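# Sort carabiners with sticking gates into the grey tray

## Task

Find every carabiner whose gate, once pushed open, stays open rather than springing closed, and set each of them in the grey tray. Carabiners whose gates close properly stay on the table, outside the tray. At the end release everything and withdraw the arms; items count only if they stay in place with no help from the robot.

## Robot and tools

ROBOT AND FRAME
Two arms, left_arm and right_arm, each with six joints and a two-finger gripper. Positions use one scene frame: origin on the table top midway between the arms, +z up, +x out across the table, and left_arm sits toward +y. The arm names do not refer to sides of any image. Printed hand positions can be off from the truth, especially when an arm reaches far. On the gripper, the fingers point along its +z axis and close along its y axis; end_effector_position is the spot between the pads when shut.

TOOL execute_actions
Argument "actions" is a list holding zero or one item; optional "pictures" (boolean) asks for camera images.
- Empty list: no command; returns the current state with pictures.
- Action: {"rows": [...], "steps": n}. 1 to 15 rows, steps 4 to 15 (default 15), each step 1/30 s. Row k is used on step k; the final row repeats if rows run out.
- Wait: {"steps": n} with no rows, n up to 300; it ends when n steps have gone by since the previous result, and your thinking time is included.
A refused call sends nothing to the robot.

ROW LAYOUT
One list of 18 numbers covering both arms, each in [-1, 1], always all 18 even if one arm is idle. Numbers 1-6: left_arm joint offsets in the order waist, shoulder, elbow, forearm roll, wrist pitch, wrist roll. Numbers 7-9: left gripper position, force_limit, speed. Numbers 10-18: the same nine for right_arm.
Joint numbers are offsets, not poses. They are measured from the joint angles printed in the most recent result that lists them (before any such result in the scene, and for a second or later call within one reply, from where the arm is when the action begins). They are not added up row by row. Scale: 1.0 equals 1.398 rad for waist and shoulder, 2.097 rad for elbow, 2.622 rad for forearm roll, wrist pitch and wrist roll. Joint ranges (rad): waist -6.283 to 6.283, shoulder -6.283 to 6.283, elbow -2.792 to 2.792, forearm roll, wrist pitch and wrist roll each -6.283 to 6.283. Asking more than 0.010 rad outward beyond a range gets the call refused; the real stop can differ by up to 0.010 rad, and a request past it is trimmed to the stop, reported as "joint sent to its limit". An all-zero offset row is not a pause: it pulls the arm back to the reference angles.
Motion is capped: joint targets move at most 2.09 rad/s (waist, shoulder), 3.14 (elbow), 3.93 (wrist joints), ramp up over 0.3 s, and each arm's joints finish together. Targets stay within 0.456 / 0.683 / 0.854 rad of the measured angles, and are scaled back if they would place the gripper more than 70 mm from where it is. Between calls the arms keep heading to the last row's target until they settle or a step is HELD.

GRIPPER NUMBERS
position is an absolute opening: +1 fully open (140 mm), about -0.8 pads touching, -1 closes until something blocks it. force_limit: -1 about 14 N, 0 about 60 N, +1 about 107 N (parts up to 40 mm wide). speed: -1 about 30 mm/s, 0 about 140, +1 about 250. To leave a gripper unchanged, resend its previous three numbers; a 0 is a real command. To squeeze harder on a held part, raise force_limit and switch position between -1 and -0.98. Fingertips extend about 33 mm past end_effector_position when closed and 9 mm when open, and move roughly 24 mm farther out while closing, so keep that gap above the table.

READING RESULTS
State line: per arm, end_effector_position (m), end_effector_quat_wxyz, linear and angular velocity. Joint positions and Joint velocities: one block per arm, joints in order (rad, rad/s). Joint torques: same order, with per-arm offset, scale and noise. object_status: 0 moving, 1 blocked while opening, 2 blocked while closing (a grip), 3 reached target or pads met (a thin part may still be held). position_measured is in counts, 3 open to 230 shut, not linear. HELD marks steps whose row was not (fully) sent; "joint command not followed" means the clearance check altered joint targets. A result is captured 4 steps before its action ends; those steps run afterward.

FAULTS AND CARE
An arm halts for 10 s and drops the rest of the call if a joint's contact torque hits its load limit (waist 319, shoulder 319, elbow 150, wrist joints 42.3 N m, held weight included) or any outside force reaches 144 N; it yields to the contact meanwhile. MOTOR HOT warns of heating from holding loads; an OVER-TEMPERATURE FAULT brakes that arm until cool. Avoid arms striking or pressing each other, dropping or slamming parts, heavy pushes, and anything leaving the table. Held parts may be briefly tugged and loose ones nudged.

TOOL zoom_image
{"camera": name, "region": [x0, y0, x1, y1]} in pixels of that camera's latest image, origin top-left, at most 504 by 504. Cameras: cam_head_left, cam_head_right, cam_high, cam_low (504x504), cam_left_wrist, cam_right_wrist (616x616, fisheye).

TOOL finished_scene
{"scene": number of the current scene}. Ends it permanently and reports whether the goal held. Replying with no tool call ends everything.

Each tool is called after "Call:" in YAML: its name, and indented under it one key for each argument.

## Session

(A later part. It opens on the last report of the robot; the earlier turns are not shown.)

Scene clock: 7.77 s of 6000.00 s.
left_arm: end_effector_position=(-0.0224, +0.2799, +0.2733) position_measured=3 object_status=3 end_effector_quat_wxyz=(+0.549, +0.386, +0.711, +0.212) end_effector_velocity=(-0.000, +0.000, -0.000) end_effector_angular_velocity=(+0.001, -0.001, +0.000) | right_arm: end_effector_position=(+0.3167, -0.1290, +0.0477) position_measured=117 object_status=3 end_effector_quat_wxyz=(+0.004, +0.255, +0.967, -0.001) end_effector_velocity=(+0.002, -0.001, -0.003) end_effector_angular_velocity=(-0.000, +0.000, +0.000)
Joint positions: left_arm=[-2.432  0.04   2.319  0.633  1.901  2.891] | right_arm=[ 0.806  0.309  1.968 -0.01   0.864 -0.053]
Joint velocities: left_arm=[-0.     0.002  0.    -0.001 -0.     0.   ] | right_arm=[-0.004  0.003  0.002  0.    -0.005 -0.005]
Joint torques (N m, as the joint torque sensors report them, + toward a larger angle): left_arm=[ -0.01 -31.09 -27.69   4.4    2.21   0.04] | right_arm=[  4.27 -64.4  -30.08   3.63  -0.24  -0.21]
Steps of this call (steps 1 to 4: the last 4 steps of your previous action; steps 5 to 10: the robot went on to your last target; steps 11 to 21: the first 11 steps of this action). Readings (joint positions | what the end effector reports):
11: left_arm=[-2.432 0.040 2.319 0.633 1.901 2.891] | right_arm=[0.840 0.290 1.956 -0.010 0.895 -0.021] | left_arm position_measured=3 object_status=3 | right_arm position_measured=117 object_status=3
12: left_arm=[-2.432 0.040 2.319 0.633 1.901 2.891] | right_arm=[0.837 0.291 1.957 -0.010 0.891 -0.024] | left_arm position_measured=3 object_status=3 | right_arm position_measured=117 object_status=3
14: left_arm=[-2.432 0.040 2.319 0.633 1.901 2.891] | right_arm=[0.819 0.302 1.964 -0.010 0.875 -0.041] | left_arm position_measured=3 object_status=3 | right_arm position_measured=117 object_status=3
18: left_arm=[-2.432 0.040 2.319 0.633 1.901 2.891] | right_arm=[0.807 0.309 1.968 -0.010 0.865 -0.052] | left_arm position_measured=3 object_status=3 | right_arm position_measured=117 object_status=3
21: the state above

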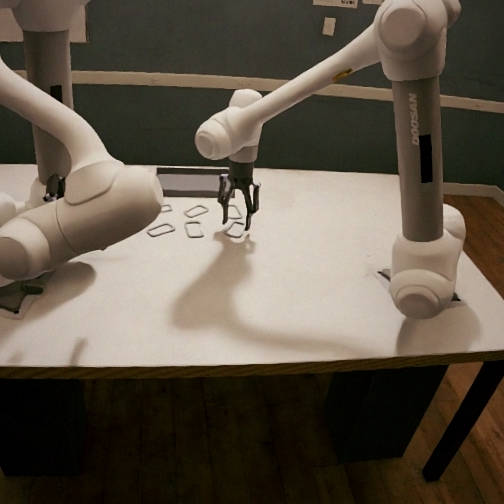

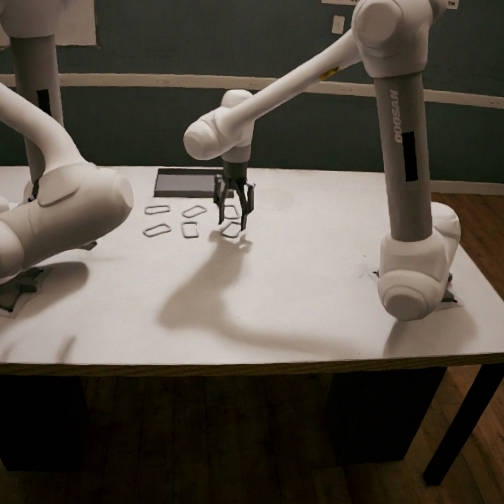

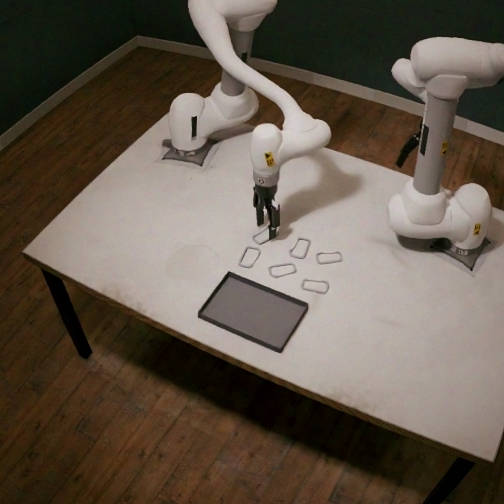

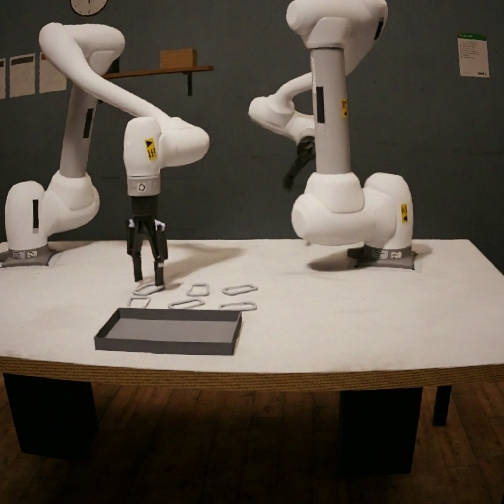

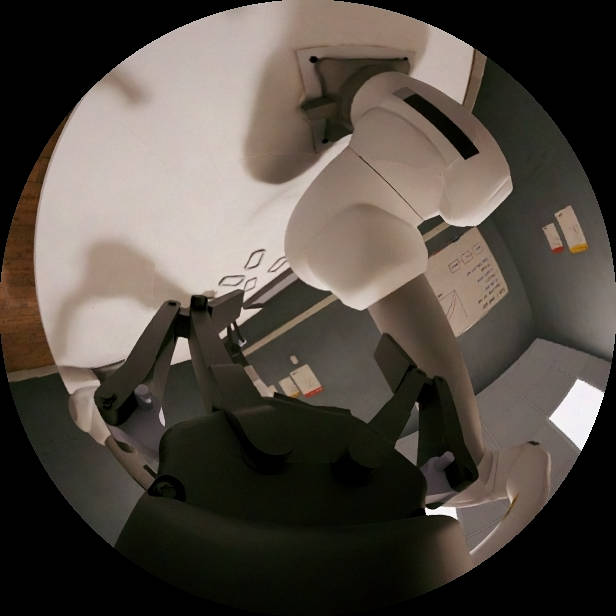

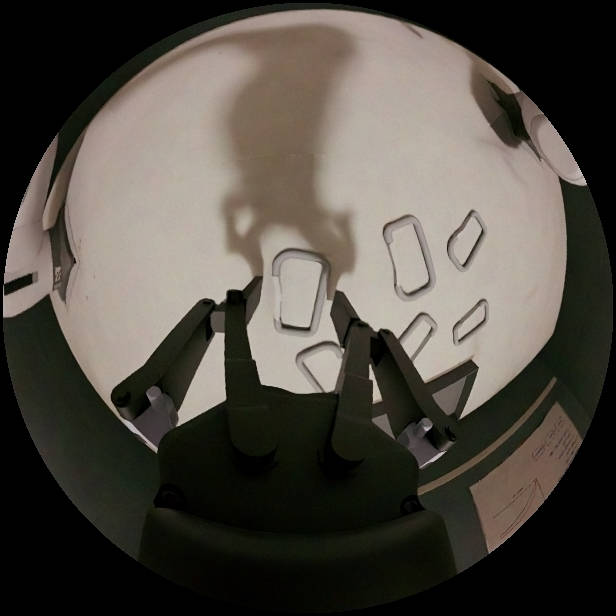

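Call:
execute_actions:
  actions:
    - {"rows":[[0,0,0,0,0,0,1,0,0,-0.0078,0.0086,0.003,0,-0.007,-0.0042,0.1,0,0]],"steps":15}
  pictures: true

Call:
zoom_image:
  camera: "cam_right_wrist"
  region: [220, 210, 400, 390]

Call:
zoom_image:
  camera: "cam_low"
  region: [100, 230, 220, 320]

Scene clock: 8.90 s of 6000.00 s.
left_arm: end_effector_position=(-0.0224, +0.2799, +0.2733) position_measured=3 object_status=3 end_effector_quat_wxyz=(+0.549, +0.386, +0.711, +0.212) end_effector_velocity=(-0.000, +0.000, +0.000) end_effector_angular_velocity=(+0.000, +0.001, -0.000) | right_arm: end_effector_position=(+0.3226, -0.1320, +0.0377) position_measured=117 object_status=3 end_effector_quat_wxyz=(+0.003, +0.255, +0.967, -0.001) end_effector_velocity=(+0.001, -0.000, -0.001) end_effector_angular_velocity=(+0.000, -0.000, -0.000)
Joint positions: left_arm=[-2.432  0.04   2.319  0.633  1.901  2.891] | right_arm=[ 0.796  0.321  1.974 -0.01   0.846 -0.064]
Joint velocities: left_arm=[-0.001 -0.001  0.    -0.001  0.     0.   ] | right_arm=[-0.001  0.002  0.001 -0.    -0.003 -0.001]
Joint torques (N m, as the joint torque sensors report them, + toward a larger angle): left_arm=[ -0.92 -31.22 -27.69   4.35   2.27   0.05] | right_arm=[  3.86 -66.82 -29.65   3.27  -0.24  -0.29]
Steps of this call (steps 1 to 4: the last 4 steps of your previous action; steps 5 to 15: the robot went on to your last target; steps 16 to 23: nothing new was sent; steps 24 to 34: the first 11 steps of this action). Readings (joint positions | what the end effector reports):
24: left_arm=[-2.432 0.040 2.319 0.633 1.901 2.891] | right_arm=[0.806 0.310 1.968 -0.010 0.864 -0.054] | left_arm position_measured=3 object_status=3 | right_arm position_measured=117 object_status=3
25: left_arm=[-2.432 0.040 2.319 0.633 1.901 2.891] | right_arm=[0.804 0.312 1.969 -0.010 0.860 -0.056] | left_arm position_measured=3 object_status=3 | right_arm position_measured=117 object_status=3
27: left_arm=[-2.432 0.040 2.319 0.633 1.901 2.891] | right_arm=[0.799 0.318 1.973 -0.010 0.851 -0.061] | left_arm position_measured=3 object_status=3 | right_arm position_measured=117 object_status=3
31: left_arm=[-2.432 0.040 2.319 0.633 1.901 2.891] | right_arm=[0.796 0.321 1.974 -0.010 0.846 -0.064] | left_arm position_measured=3 object_status=3 | right_arm position_measured=117 object_status=3
34: the state above

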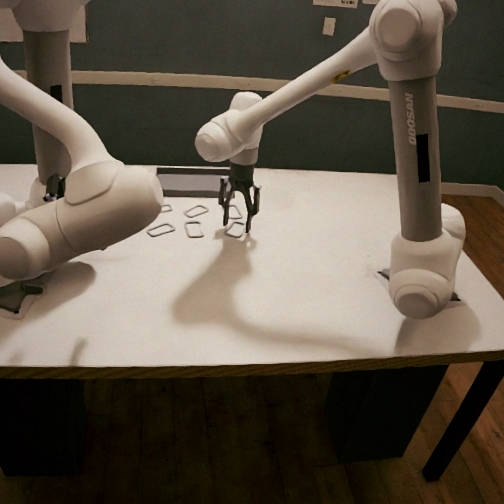

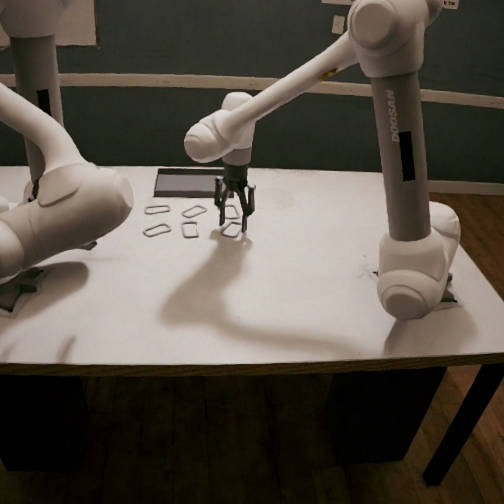

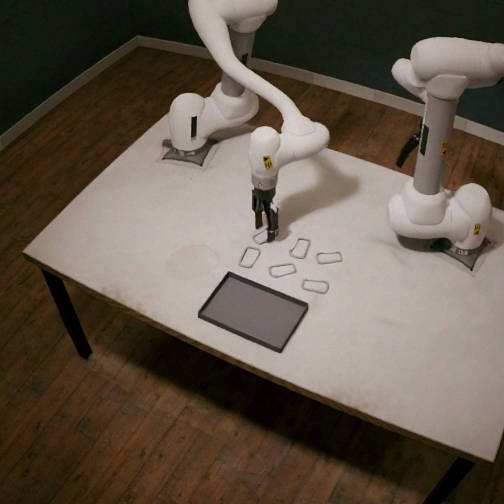

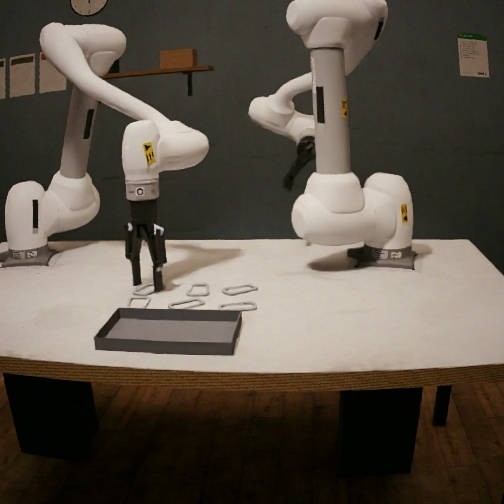

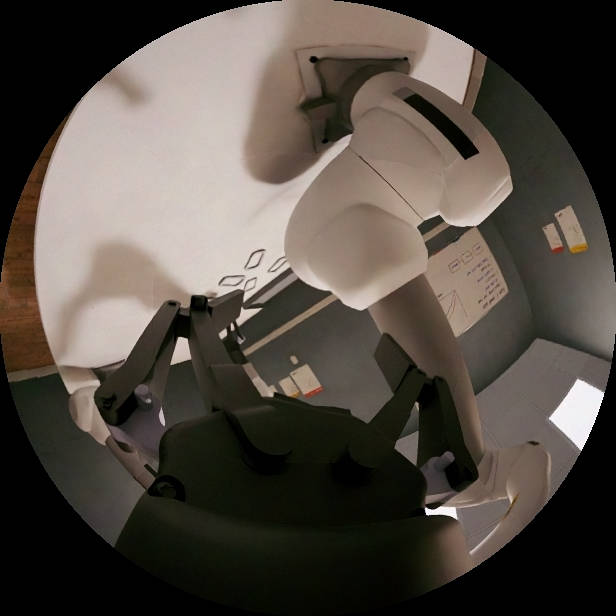

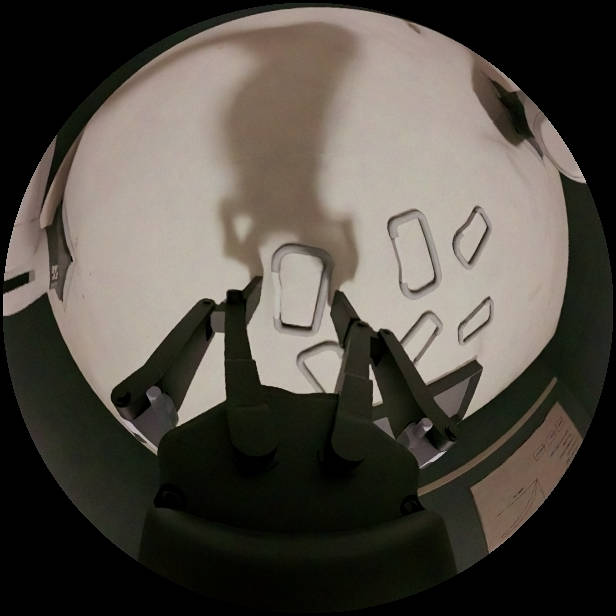

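Region (220, 210, 400, 390) of cam_right_wrist's 616x616 image, scaled by 2.800, with more detail than that image has.

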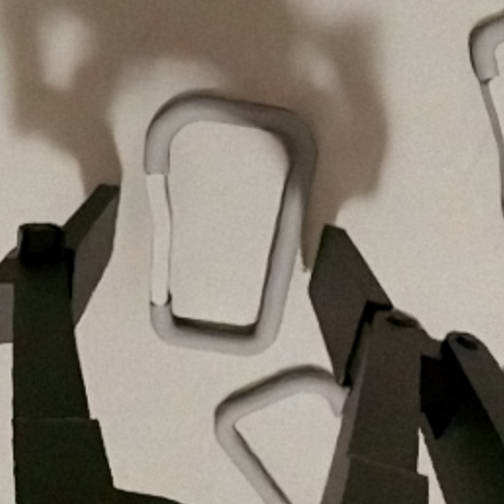

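Region (100, 230, 220, 320) of cam_low's 504x504 image, scaled by 4.200, with more detail than that image has; it fills the top 378 rows of this view, and the rest is white.

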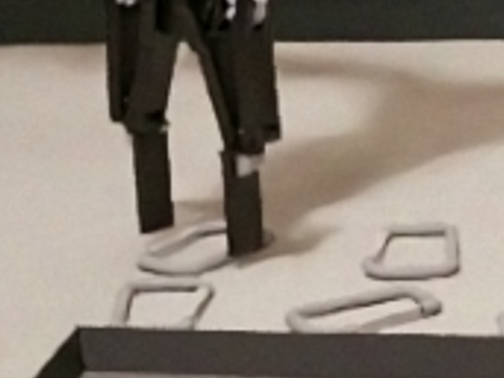

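Call:
execute_actions:
  actions:
    - {"rows":[[0,0,0,0,0,0,1,0,0,0,0.004,0.0016,0,-0.0034,0,0.1,-1,-0.5],[0,0,0,0,0,0,1,0,0,0,0.004,0.0016,0,-0.0034,0,0.1,-1,-0.5],[0,0,0,0,0,0,1,0,0,0,0.004,0.0016,0,-0.0034,0,0.1,-1,-0.5],[0,0,0,0,0,0,1,0,0,0,0.004,0.0016,0,-0.0034,0,0.1,-1,-0.5],[0,0,0,0,0,0,1,0,0,0,0.004,0.0016,0,-0.0034,0,0.1,-1,-0.5],[0,0,0,0,0,0,1,0,0,0,0.004,0.0016,0,-0.0034,0,-0.4,-1,-0.5]],"steps":15}

Call:
execute_actions:
  actions:
    - {"steps":12}
  pictures: true

Call:
zoom_image:
  camera: "cam_right_wrist"
  region: [220, 210, 400, 390]

Scene clock: 9.63 s of 6000.00 s.
left_arm: end_effector_position=(-0.0224, +0.2799, +0.2733) position_measured=3 object_status=3 end_effector_quat_wxyz=(+0.549, +0.386, +0.711, +0.212) end_effector_velocity=(-0.000, +0.000, -0.000) end_effector_angular_velocity=(+0.002, -0.001, -0.000) | right_arm: end_effector_position=(+0.3226, -0.1320, +0.0329) position_measured=137 object_status=0 end_effector_quat_wxyz=(+0.003, +0.255, +0.967, -0.001) end_effector_velocity=(+0.000, -0.001, -0.001) end_effector_angular_velocity=(-0.001, +0.000, +0.001)
Joint positions: left_arm=[-2.432  0.04   2.319  0.633  1.901  2.891] | right_arm=[ 0.796  0.327  1.978 -0.01   0.837 -0.064]
Joint velocities: left_arm=[-0.     0.001  0.    -0.001  0.     0.001] | right_arm=[-0.     0.001  0.001 -0.    -0.001 -0.001]
Joint torques (N m, as the joint torque sensors report them, + toward a larger angle): left_arm=[  0.26 -31.99 -28.1    4.28   2.2    0.05] | right_arm=[  4.49 -64.28 -29.29   3.29   0.31  -0.27]
Steps of this call (steps 1 to 4: the last 4 steps of your previous action; steps 5 to 11: the robot went on to your last target; steps 12 to 22: the first 11 steps of this action). Readings (joint positions | what the end effector reports):
12: left_arm=[-2.432 0.040 2.319 0.633 1.901 2.891] | right_arm=[0.796 0.321 1.974 -0.010 0.846 -0.064] | left_arm position_measured=3 object_status=3 | right_arm position_measured=117 object_status=3
13: left_arm=[-2.432 0.040 2.319 0.633 1.901 2.891] | right_arm=[0.796 0.323 1.975 -0.010 0.843 -0.064] | left_arm position_measured=3 object_status=3 | right_arm position_measured=117 object_status=3
15: left_arm=[-2.432 0.040 2.319 0.633 1.901 2.891] | right_arm=[0.796 0.325 1.977 -0.010 0.839 -0.064] | left_arm position_measured=3 object_status=3 | right_arm position_measured=117 object_status=3
19: left_arm=[-2.432 0.040 2.319 0.633 1.901 2.891] | right_arm=[0.796 0.327 1.978 -0.010 0.837 -0.064] | left_arm position_measured=3 object_status=3 | right_arm position_measured=123 object_status=0
22: the state above

Scene clock: 10.03 s of 6000.00 s.
left_arm: end_effector_position=(-0.0224, +0.2799, +0.2733) position_measured=3 object_status=3 end_effector_quat_wxyz=(+0.549, +0.386, +0.711, +0.212) end_effector_velocity=(+0.000, -0.000, -0.000) end_effector_angular_velocity=(+0.002, -0.001, +0.000) | right_arm: end_effector_position=(+0.3226, -0.1320, +0.0329) position_measured=155 object_status=2 end_effector_quat_wxyz=(+0.003, +0.255, +0.967, -0.001) end_effector_velocity=(-0.000, -0.001, -0.001) end_effector_angular_velocity=(-0.001, +0.000, -0.000)
Joint positions: left_arm=[-2.432  0.04   2.319  0.633  1.901  2.891] | right_arm=[ 0.796  0.327  1.978 -0.01   0.837 -0.064]
Joint velocities: left_arm=[ 0.001  0.     0.    -0.    -0.     0.002] | right_arm=[ 0.     0.001  0.001 -0.    -0.     0.001]
Joint torques (N m, as the joint torque sensors report them, + toward a larger angle): left_arm=[  0.32 -31.2  -27.73   4.42   2.3    0.  ] | right_arm=[  4.3  -54.   -22.32   3.56   0.54  -0.3 ]
Kept back: nothing.
Steps of this call (steps 1 to 4: the last 4 steps of your previous action; steps 5 to 12: the robot went on to your last target). Readings (joint positions | what the end effector reports):
1: left_arm=[-2.432 0.040 2.319 0.633 1.901 2.891] | right_arm=[0.796 0.327 1.978 -0.010 0.837 -0.064] | left_arm position_measured=3 object_status=3 | right_arm position_measured=141 object_status=0
2: left_arm=[-2.432 0.040 2.319 0.633 1.901 2.891] | right_arm=[0.796 0.327 1.978 -0.010 0.837 -0.064] | left_arm position_measured=3 object_status=3 | right_arm position_measured=146 object_status=0
4: left_arm=[-2.432 0.040 2.319 0.633 1.901 2.891] | right_arm=[0.796 0.327 1.978 -0.010 0.837 -0.064] | left_arm position_measured=3 object_status=3 | right_arm position_measured=155 object_status=0
8: left_arm=[-2.432 0.040 2.319 0.633 1.901 2.891] | right_arm=[0.796 0.327 1.978 -0.010 0.837 -0.064] | left_arm position_measured=3 object_status=3 | right_arm position_measured=155 object_status=0
12: the state above

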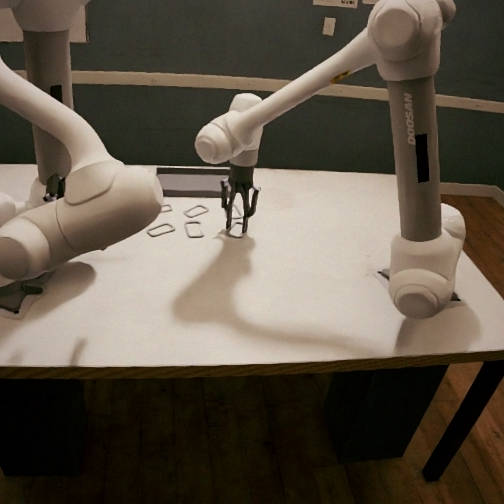

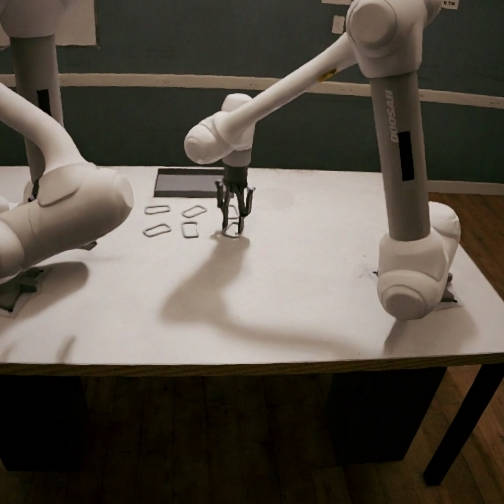

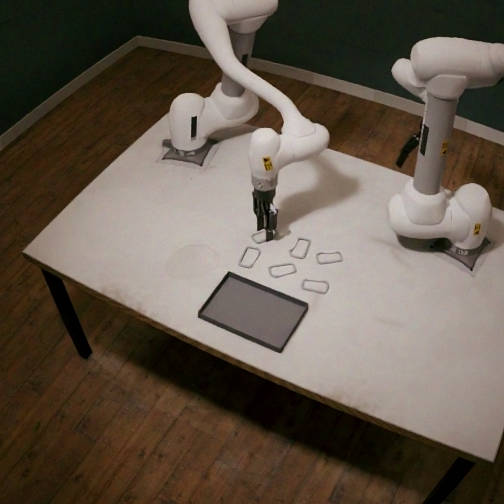

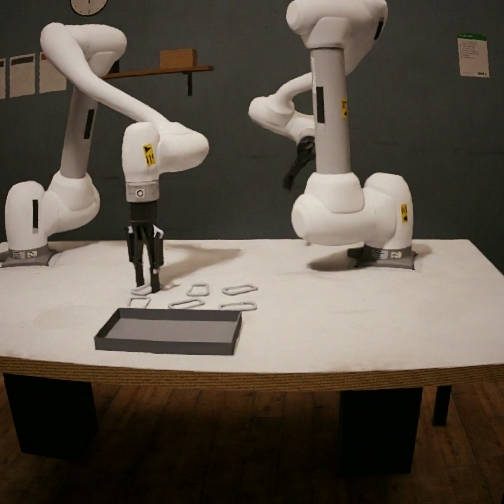

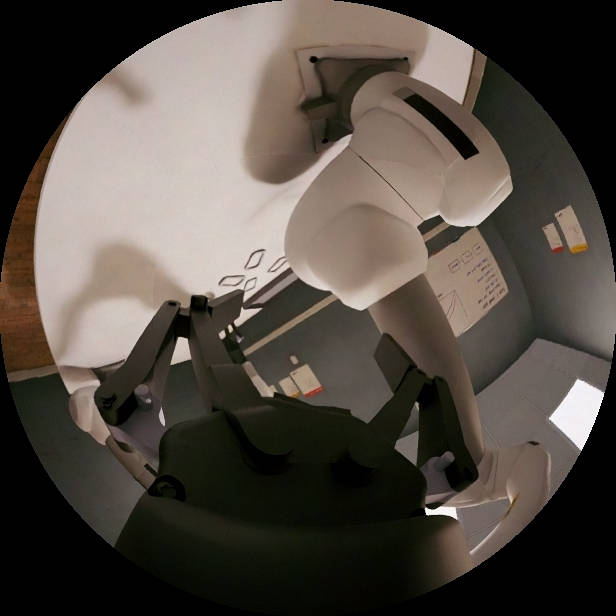

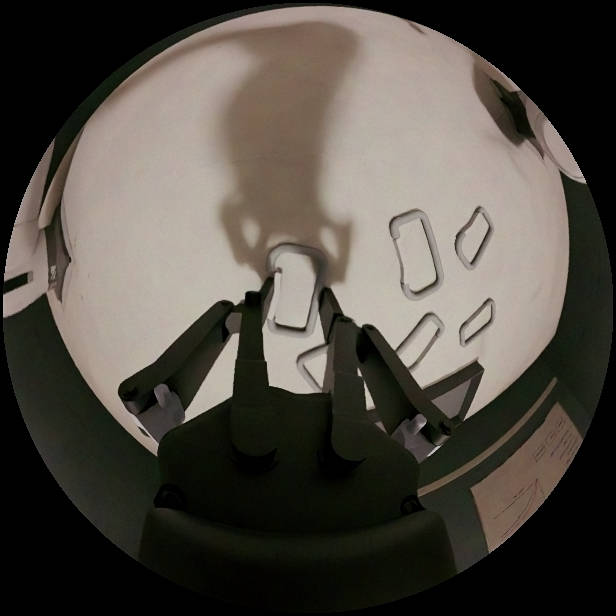

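Region (220, 210, 400, 390) of cam_right_wrist's 616x616 image, scaled by 2.800, with more detail than that image has.

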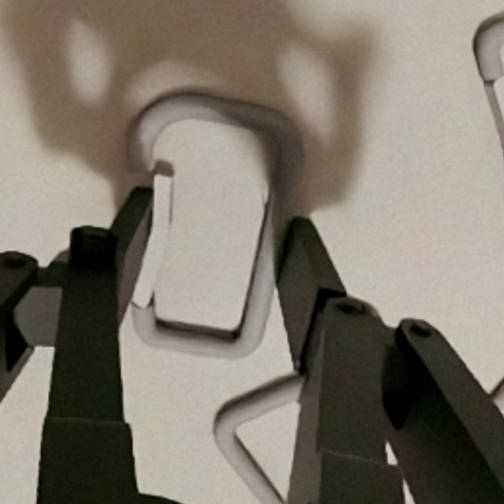

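Call:
execute_actions:
  actions:
    - {"rows":[[0,0,0,0,0,0,1,0,0,0,-0.0028,-0.001,0,0.0024,0,-0.4,-1,-0.5],[0,0,0,0,0,0,1,0,0,0,-0.0028,-0.001,0,0.0024,0,-0.4,-1,-0.5],[0,0,0,0,0,0,1,0,0,0,-0.0028,-0.001,0,0.0024,0,-0.4,-1,-0.5],[0,0,0,0,0,0,1,0,0,0,-0.0028,-0.001,0,0.0024,0,-0.4,-1,-0.5],[0,0,0,0,0,0,1,0,0,0,-0.0028,-0.001,0,0.0024,0,-0.45,-0.6,-0.5]],"steps":15}

Call:
execute_actions:
  actions:
    - {"steps":12}
  pictures: true

Call:
zoom_image:
  camera: "cam_right_wrist"
  region: [220, 210, 400, 390]

Scene clock: 10.57 s of 6000.00 s.
left_arm: end_effector_position=(-0.0224, +0.2799, +0.2733) position_measured=3 object_status=3 end_effector_quat_wxyz=(+0.549, +0.386, +0.711, +0.212) end_effector_velocity=(-0.000, -0.000, +0.000) end_effector_angular_velocity=(-0.002, +0.001, -0.001) | right_arm: end_effector_position=(+0.3225, -0.1322, +0.0361) position_measured=174 object_status=0 end_effector_quat_wxyz=(+0.003, +0.255, +0.967, -0.001) end_effector_velocity=(+0.000, +0.000, +0.001) end_effector_angular_velocity=(+0.002, -0.001, +0.001)
Joint positions: left_arm=[-2.432  0.04   2.319  0.633  1.901  2.891] | right_arm=[ 0.796  0.323  1.976 -0.01   0.843 -0.064]
Joint velocities: left_arm=[-0.001 -0.    -0.     0.    -0.    -0.002] | right_arm=[ 0.    -0.002 -0.     0.     0.001 -0.001]
Joint torques (N m, as the joint torque sensors report them, + toward a larger angle): left_arm=[ -0.93 -31.01 -27.56   4.4    2.31   0.04] | right_arm=[  1.9  -64.01 -29.87   3.3   -0.31  -0.33]
Steps of this call (steps 1 to 5: the robot went on to your last target; steps 6 to 16: the first 11 steps of this action). Readings (joint positions | what the end effector reports):
6: left_arm=[-2.432 0.040 2.319 0.633 1.901 2.891] | right_arm=[0.796 0.327 1.978 -0.010 0.837 -0.064] | left_arm position_measured=3 object_status=3 | right_arm position_measured=155 object_status=2
7: left_arm=[-2.432 0.040 2.319 0.633 1.901 2.891] | right_arm=[0.796 0.326 1.977 -0.010 0.838 -0.064] | left_arm position_measured=3 object_status=3 | right_arm position_measured=155 object_status=2
9: left_arm=[-2.432 0.040 2.319 0.633 1.901 2.891] | right_arm=[0.796 0.324 1.976 -0.010 0.841 -0.064] | left_arm position_measured=3 object_status=3 | right_arm position_measured=156 object_status=2
13: left_arm=[-2.432 0.040 2.319 0.633 1.901 2.891] | right_arm=[0.796 0.323 1.976 -0.010 0.843 -0.064] | left_arm position_measured=3 object_status=3 | right_arm position_measured=174 object_status=0
16: the state above

Scene clock: 10.97 s of 6000.00 s.
left_arm: end_effector_position=(-0.0224, +0.2799, +0.2733) position_measured=3 object_status=3 end_effector_quat_wxyz=(+0.549, +0.386, +0.711, +0.212) end_effector_velocity=(+0.000, +0.000, -0.000) end_effector_angular_velocity=(+0.002, -0.001, +0.001) | right_arm: end_effector_position=(+0.3225, -0.1321, +0.0362) position_measured=174 object_status=2 end_effector_quat_wxyz=(+0.003, +0.255, +0.967, -0.001) end_effector_velocity=(+0.000, +0.000, +0.000) end_effector_angular_velocity=(+0.000, -0.000, +0.000)
Joint positions: left_arm=[-2.432  0.04   2.319  0.633  1.901  2.891] | right_arm=[ 0.796  0.323  1.976 -0.01   0.843 -0.064]
Joint velocities: left_arm=[ 0.001  0.001 -0.    -0.001  0.     0.001] | right_arm=[ 0. -0. -0. -0. -0. -0.]
Joint torques (N m, as the joint torque sensors report them, + toward a larger angle): left_arm=[ -0.55 -30.58 -27.73   4.39   2.21   0.03] | right_arm=[  3.06 -63.98 -29.49   3.35  -0.3   -0.27]
Kept back: nothing.
Steps of this call (steps 1 to 4: the last 4 steps of your previous action; steps 5 to 12: the robot went on to your last target). Readings (joint positions | what the end effector reports):
1: left_arm=[-2.432 0.040 2.319 0.633 1.901 2.891] | right_arm=[0.796 0.323 1.976 -0.010 0.843 -0.064] | left_arm position_measured=3 object_status=3 | right_arm position_measured=174 object_status=2
2: left_arm=[-2.432 0.040 2.319 0.633 1.901 2.891] | right_arm=[0.796 0.323 1.976 -0.010 0.843 -0.064] | left_arm position_measured=3 object_status=3 | right_arm position_measured=174 object_status=2
4: left_arm=[-2.432 0.040 2.319 0.633 1.901 2.891] | right_arm=[0.796 0.323 1.976 -0.010 0.843 -0.064] | left_arm position_measured=3 object_status=3 | right_arm position_measured=174 object_status=2
8: left_arm=[-2.432 0.040 2.319 0.633 1.901 2.891] | right_arm=[0.796 0.323 1.976 -0.010 0.843 -0.064] | left_arm position_measured=3 object_status=3 | right_arm position_measured=174 object_status=2
12: the state above

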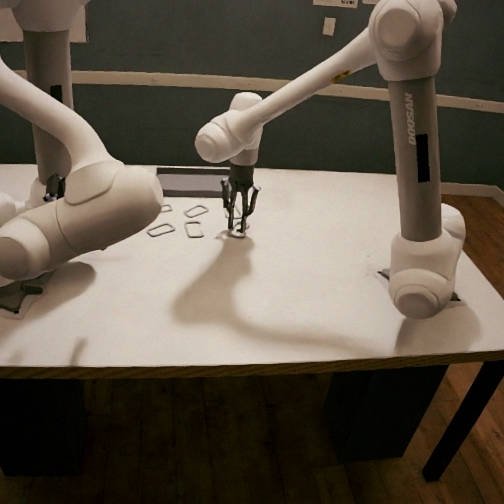

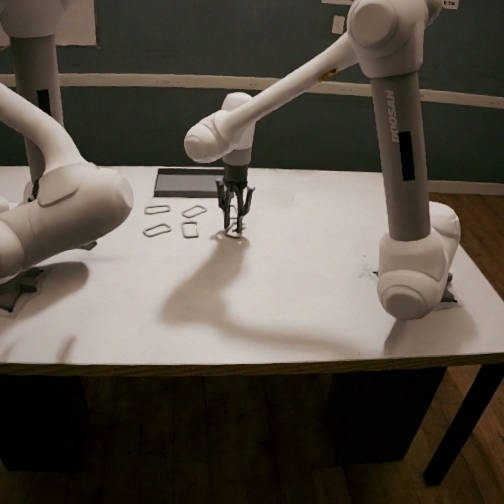

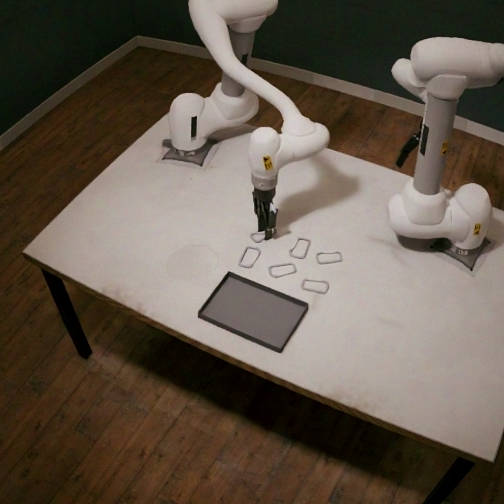

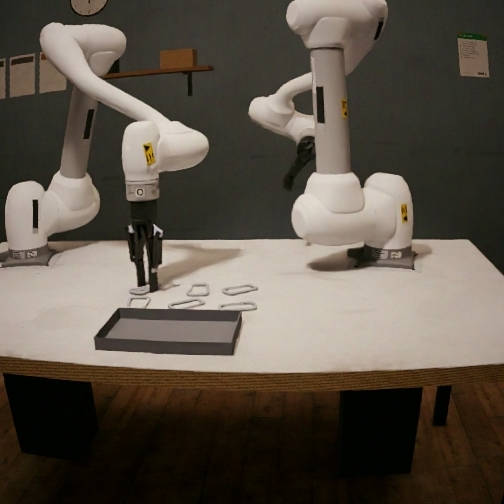

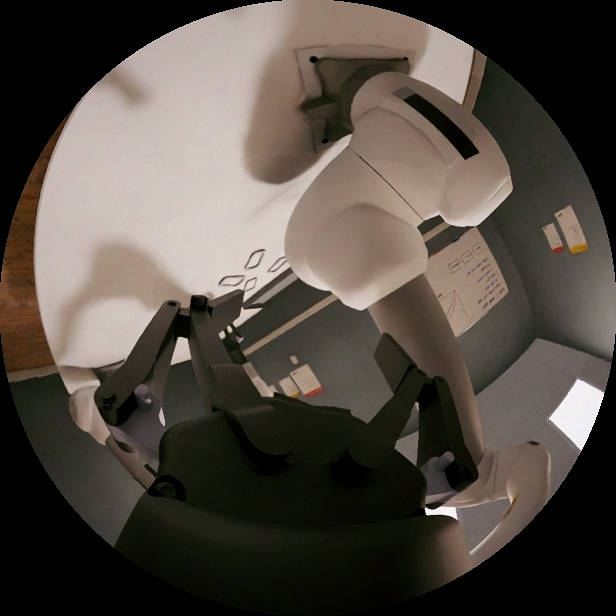

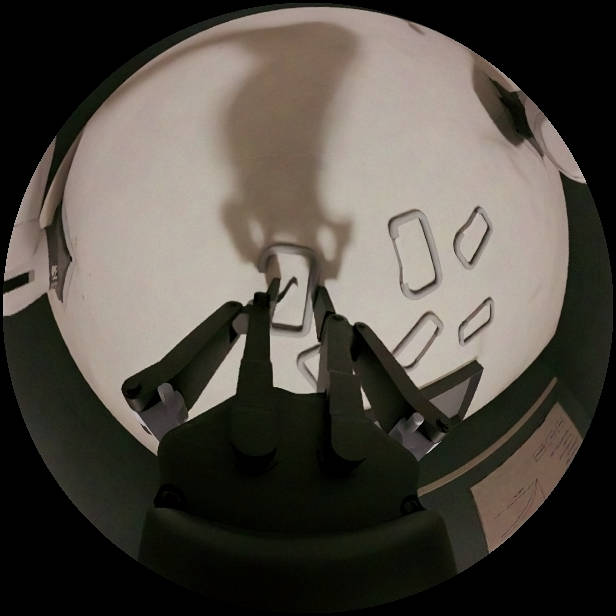

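Region (220, 210, 400, 390) of cam_right_wrist's 616x616 image, scaled by 2.800, with more detail than that image has.

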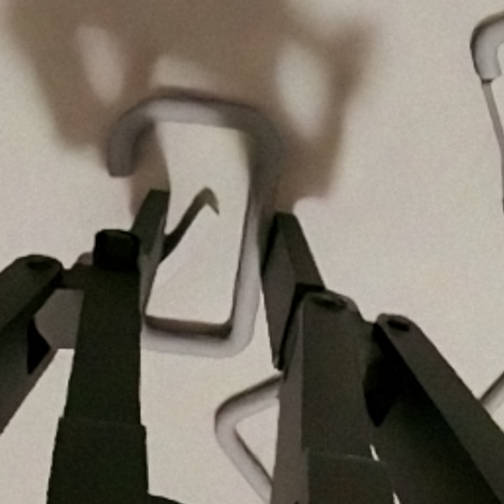

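Call:
execute_actions:
  actions:
    - {"rows":[[0,0,0,0,0,0,1,0,0,0,0,0,0,0,0,0.1,-0.6,0]],"steps":15}
  pictures: true

Call:
zoom_image:
  camera: "cam_right_wrist"
  region: [180, 170, 520, 400]

Scene clock: 11.63 s of 6000.00 s.
left_arm: end_effector_position=(-0.0224, +0.2799, +0.2733) position_measured=3 object_status=3 end_effector_quat_wxyz=(+0.549, +0.386, +0.711, +0.212) end_effector_velocity=(+0.000, +0.000, -0.000) end_effector_angular_velocity=(+0.001, +0.000, +0.001) | right_arm: end_effector_position=(+0.3225, -0.1321, +0.0362) position_measured=117 object_status=0 end_effector_quat_wxyz=(+0.003, +0.255, +0.967, -0.001) end_effector_velocity=(+0.000, +0.000, +0.000) end_effector_angular_velocity=(+0.000, -0.000, +0.001)
Joint positions: left_arm=[-2.432  0.04   2.319  0.633  1.901  2.891] | right_arm=[ 0.796  0.323  1.976 -0.01   0.843 -0.064]
Joint velocities: left_arm=[ 0.    -0.     0.    -0.001 -0.     0.001] | right_arm=[ 0. -0. -0. -0.  0. -0.]
Joint torques (N m, as the joint torque sensors report them, + toward a larger angle): left_arm=[  0.03 -31.08 -27.53   4.35   2.24   0.08] | right_arm=[  3.16 -65.32 -30.13   3.32  -0.06  -0.34]
Steps of this call (steps 1 to 9: the robot went on to your last target; steps 10 to 20: the first 11 steps of this action). Readings (joint positions | what the end effector reports):
10: left_arm=[-2.432 0.040 2.319 0.633 1.901 2.891] | right_arm=[0.796 0.323 1.976 -0.010 0.843 -0.064] | left_arm position_measured=3 object_status=3 | right_arm position_measured=174 object_status=0
11: left_arm=[-2.432 0.040 2.319 0.633 1.901 2.891] | right_arm=[0.796 0.323 1.976 -0.010 0.843 -0.064] | left_arm position_measured=3 object_status=3 | right_arm position_measured=174 object_status=0
13: left_arm=[-2.432 0.040 2.319 0.633 1.901 2.891] | right_arm=[0.796 0.323 1.976 -0.010 0.843 -0.064] | left_arm position_measured=3 object_status=3 | right_arm position_measured=156 object_status=0
17: left_arm=[-2.432 0.040 2.319 0.633 1.901 2.891] | right_arm=[0.796 0.323 1.976 -0.010 0.843 -0.064] | left_arm position_measured=3 object_status=3 | right_arm position_measured=126 object_status=0
20: the state above

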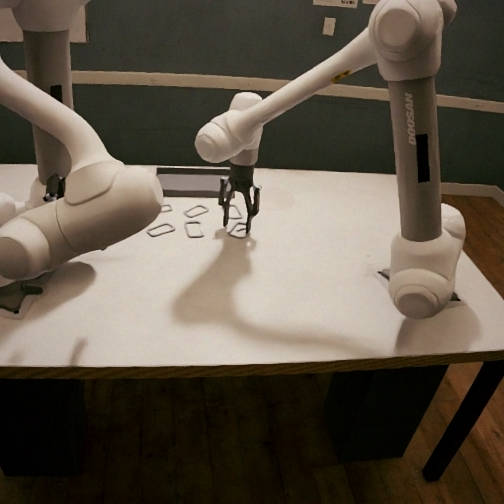

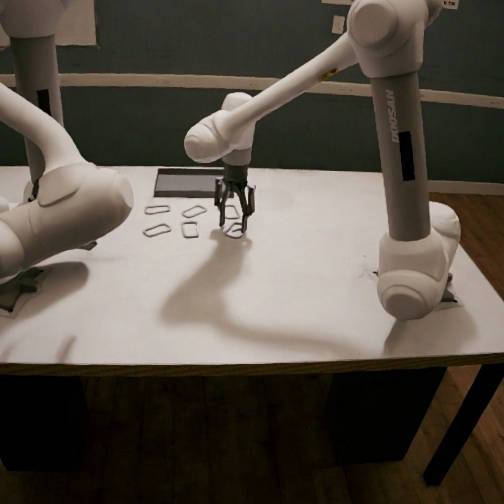

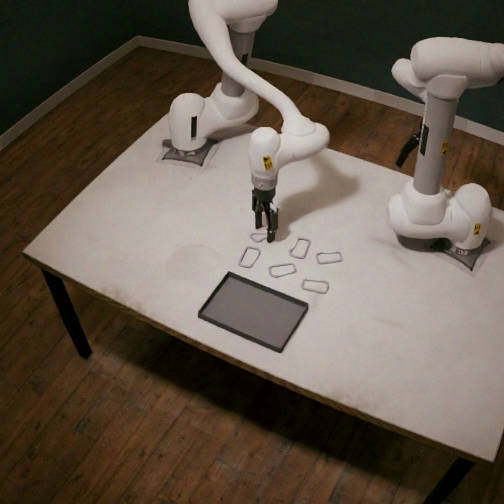

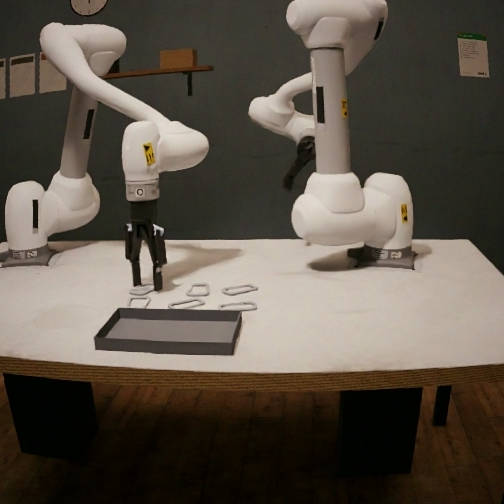

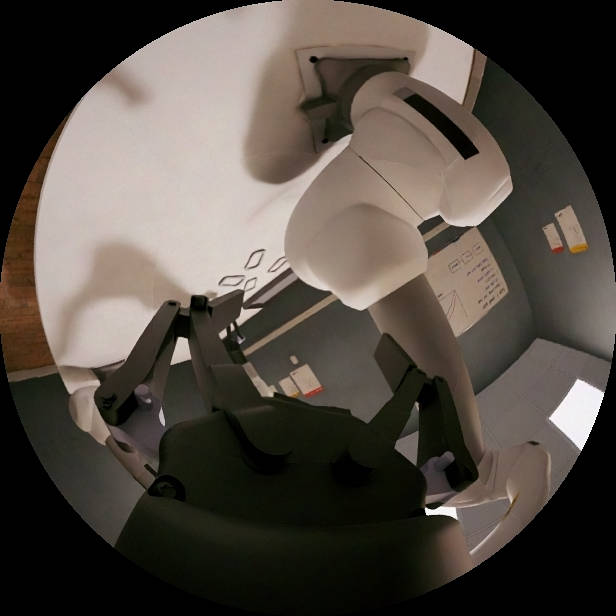

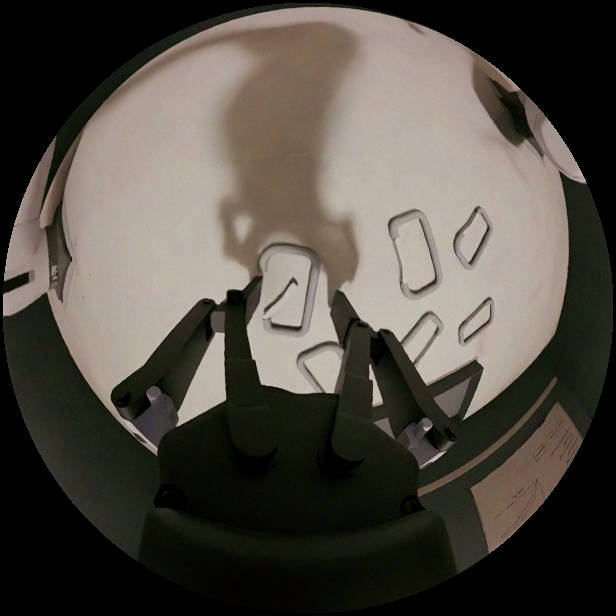

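Region (180, 170, 520, 400) of cam_right_wrist's 616x616 image, scaled by 1.482, with more detail than that image has; it fills the top 341 rows of this view, and the rest is white.

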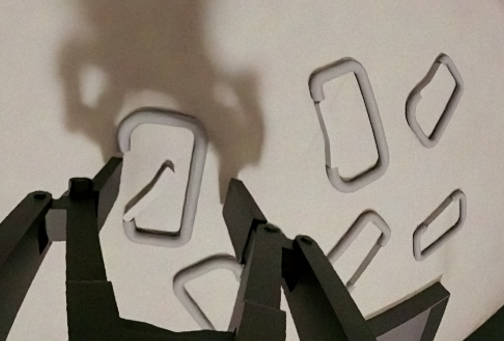

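Call:
execute_actions:
  actions:
    - {"rows":[[0,0,0,0,0,0,1,0,0,0,0,0,0,0,0,-0.6,-0.2,0]],"steps":15}
  pictures: true

Call:
zoom_image:
  camera: "cam_right_wrist"
  region: [220, 210, 400, 390]

Scene clock: 12.50 s of 6000.00 s.
left_arm: end_effector_position=(-0.0224, +0.2799, +0.2733) position_measured=3 object_status=3 end_effector_quat_wxyz=(+0.549, +0.386, +0.711, +0.212) end_effector_velocity=(+0.000, +0.000, +0.000) end_effector_angular_velocity=(+0.000, +0.001, +0.000) | right_arm: end_effector_position=(+0.3226, -0.1320, +0.0364) position_measured=177 object_status=0 end_effector_quat_wxyz=(+0.003, +0.255, +0.967, -0.001) end_effector_velocity=(-0.000, +0.000, -0.000) end_effector_angular_velocity=(+0.000, +0.000, +0.000)
Joint positions: left_arm=[-2.432  0.04   2.319  0.633  1.901  2.891] | right_arm=[ 0.796  0.323  1.975 -0.01   0.843 -0.064]
Joint velocities: left_arm=[ 0.    -0.001  0.    -0.     0.     0.001] | right_arm=[ 0.  0. -0.  0. -0.  0.]
Joint torques (N m, as the joint torque sensors report them, + toward a larger angle): left_arm=[  0.12 -30.9  -27.93   4.38   2.33   0.04] | right_arm=[  5.06 -55.24 -22.52   3.94   0.35  -0.37]
Steps of this call (steps 1 to 4: the last 4 steps of your previous action; steps 5 to 15: the robot went on to your last target; steps 16 to 26: the first 11 steps of this action). Readings (joint positions | what the end effector reports):
16: left_arm=[-2.432 0.040 2.319 0.633 1.901 2.891] | right_arm=[0.796 0.323 1.976 -0.010 0.843 -0.064] | left_arm position_measured=3 object_status=3 | right_arm position_measured=117 object_status=0
17: left_arm=[-2.432 0.040 2.319 0.633 1.901 2.891] | right_arm=[0.796 0.323 1.976 -0.010 0.843 -0.064] | left_arm position_measured=3 object_status=3 | right_arm position_measured=119 object_status=0
19: left_arm=[-2.432 0.040 2.319 0.633 1.901 2.891] | right_arm=[0.796 0.323 1.976 -0.010 0.843 -0.064] | left_arm position_measured=3 object_status=3 | right_arm position_measured=134 object_status=0
23: left_arm=[-2.432 0.040 2.319 0.633 1.901 2.891] | right_arm=[0.796 0.323 1.976 -0.010 0.843 -0.064] | left_arm position_measured=3 object_status=3 | right_arm position_measured=165 object_status=0
26: the state above

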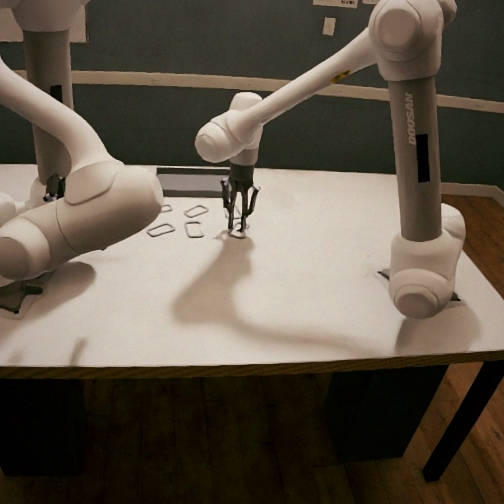

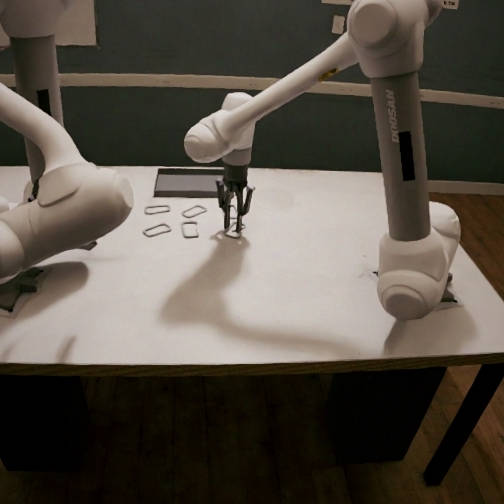

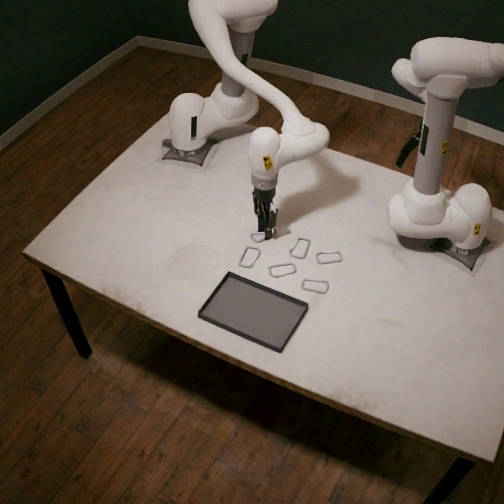

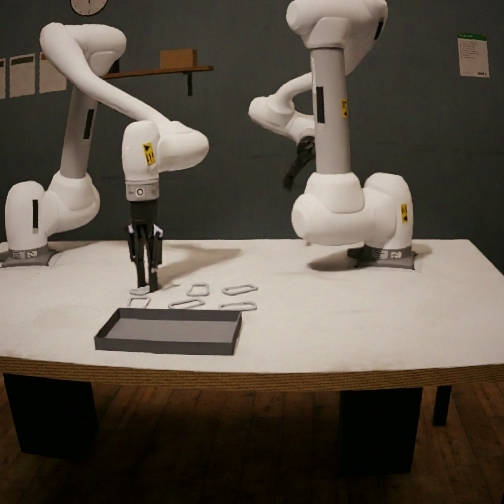

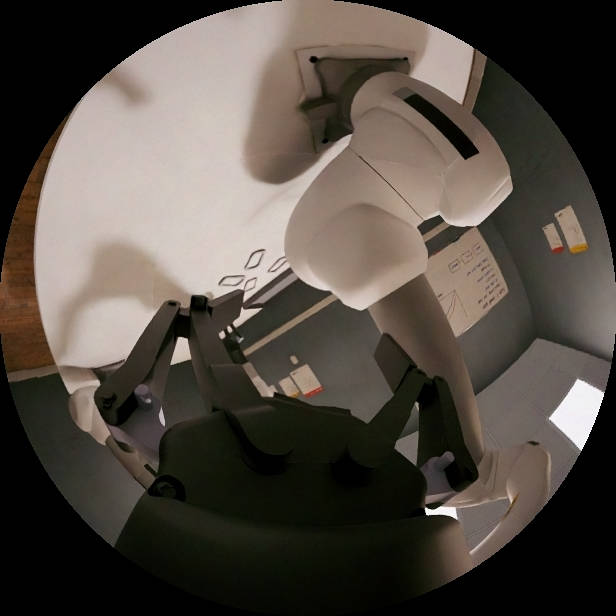

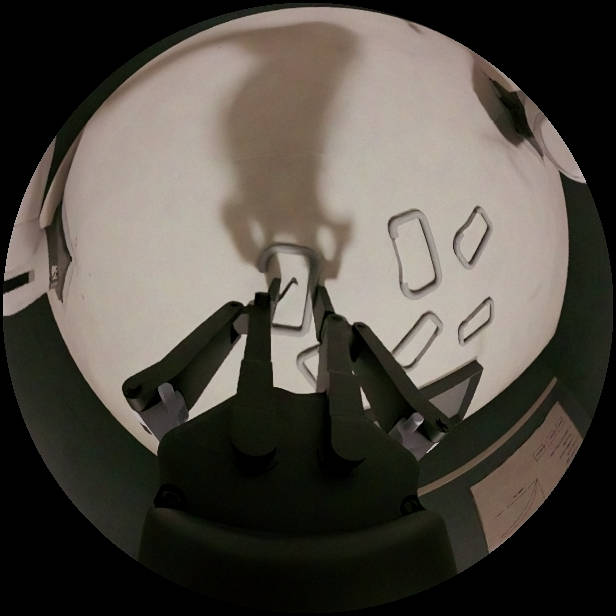

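Region (220, 210, 400, 390) of cam_right_wrist's 616x616 image, scaled by 2.800, with more detail than that image has.

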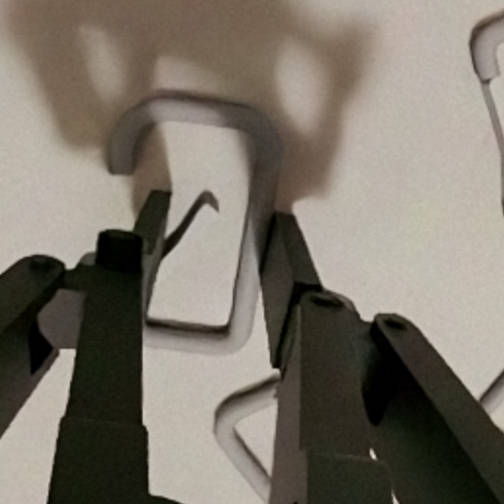

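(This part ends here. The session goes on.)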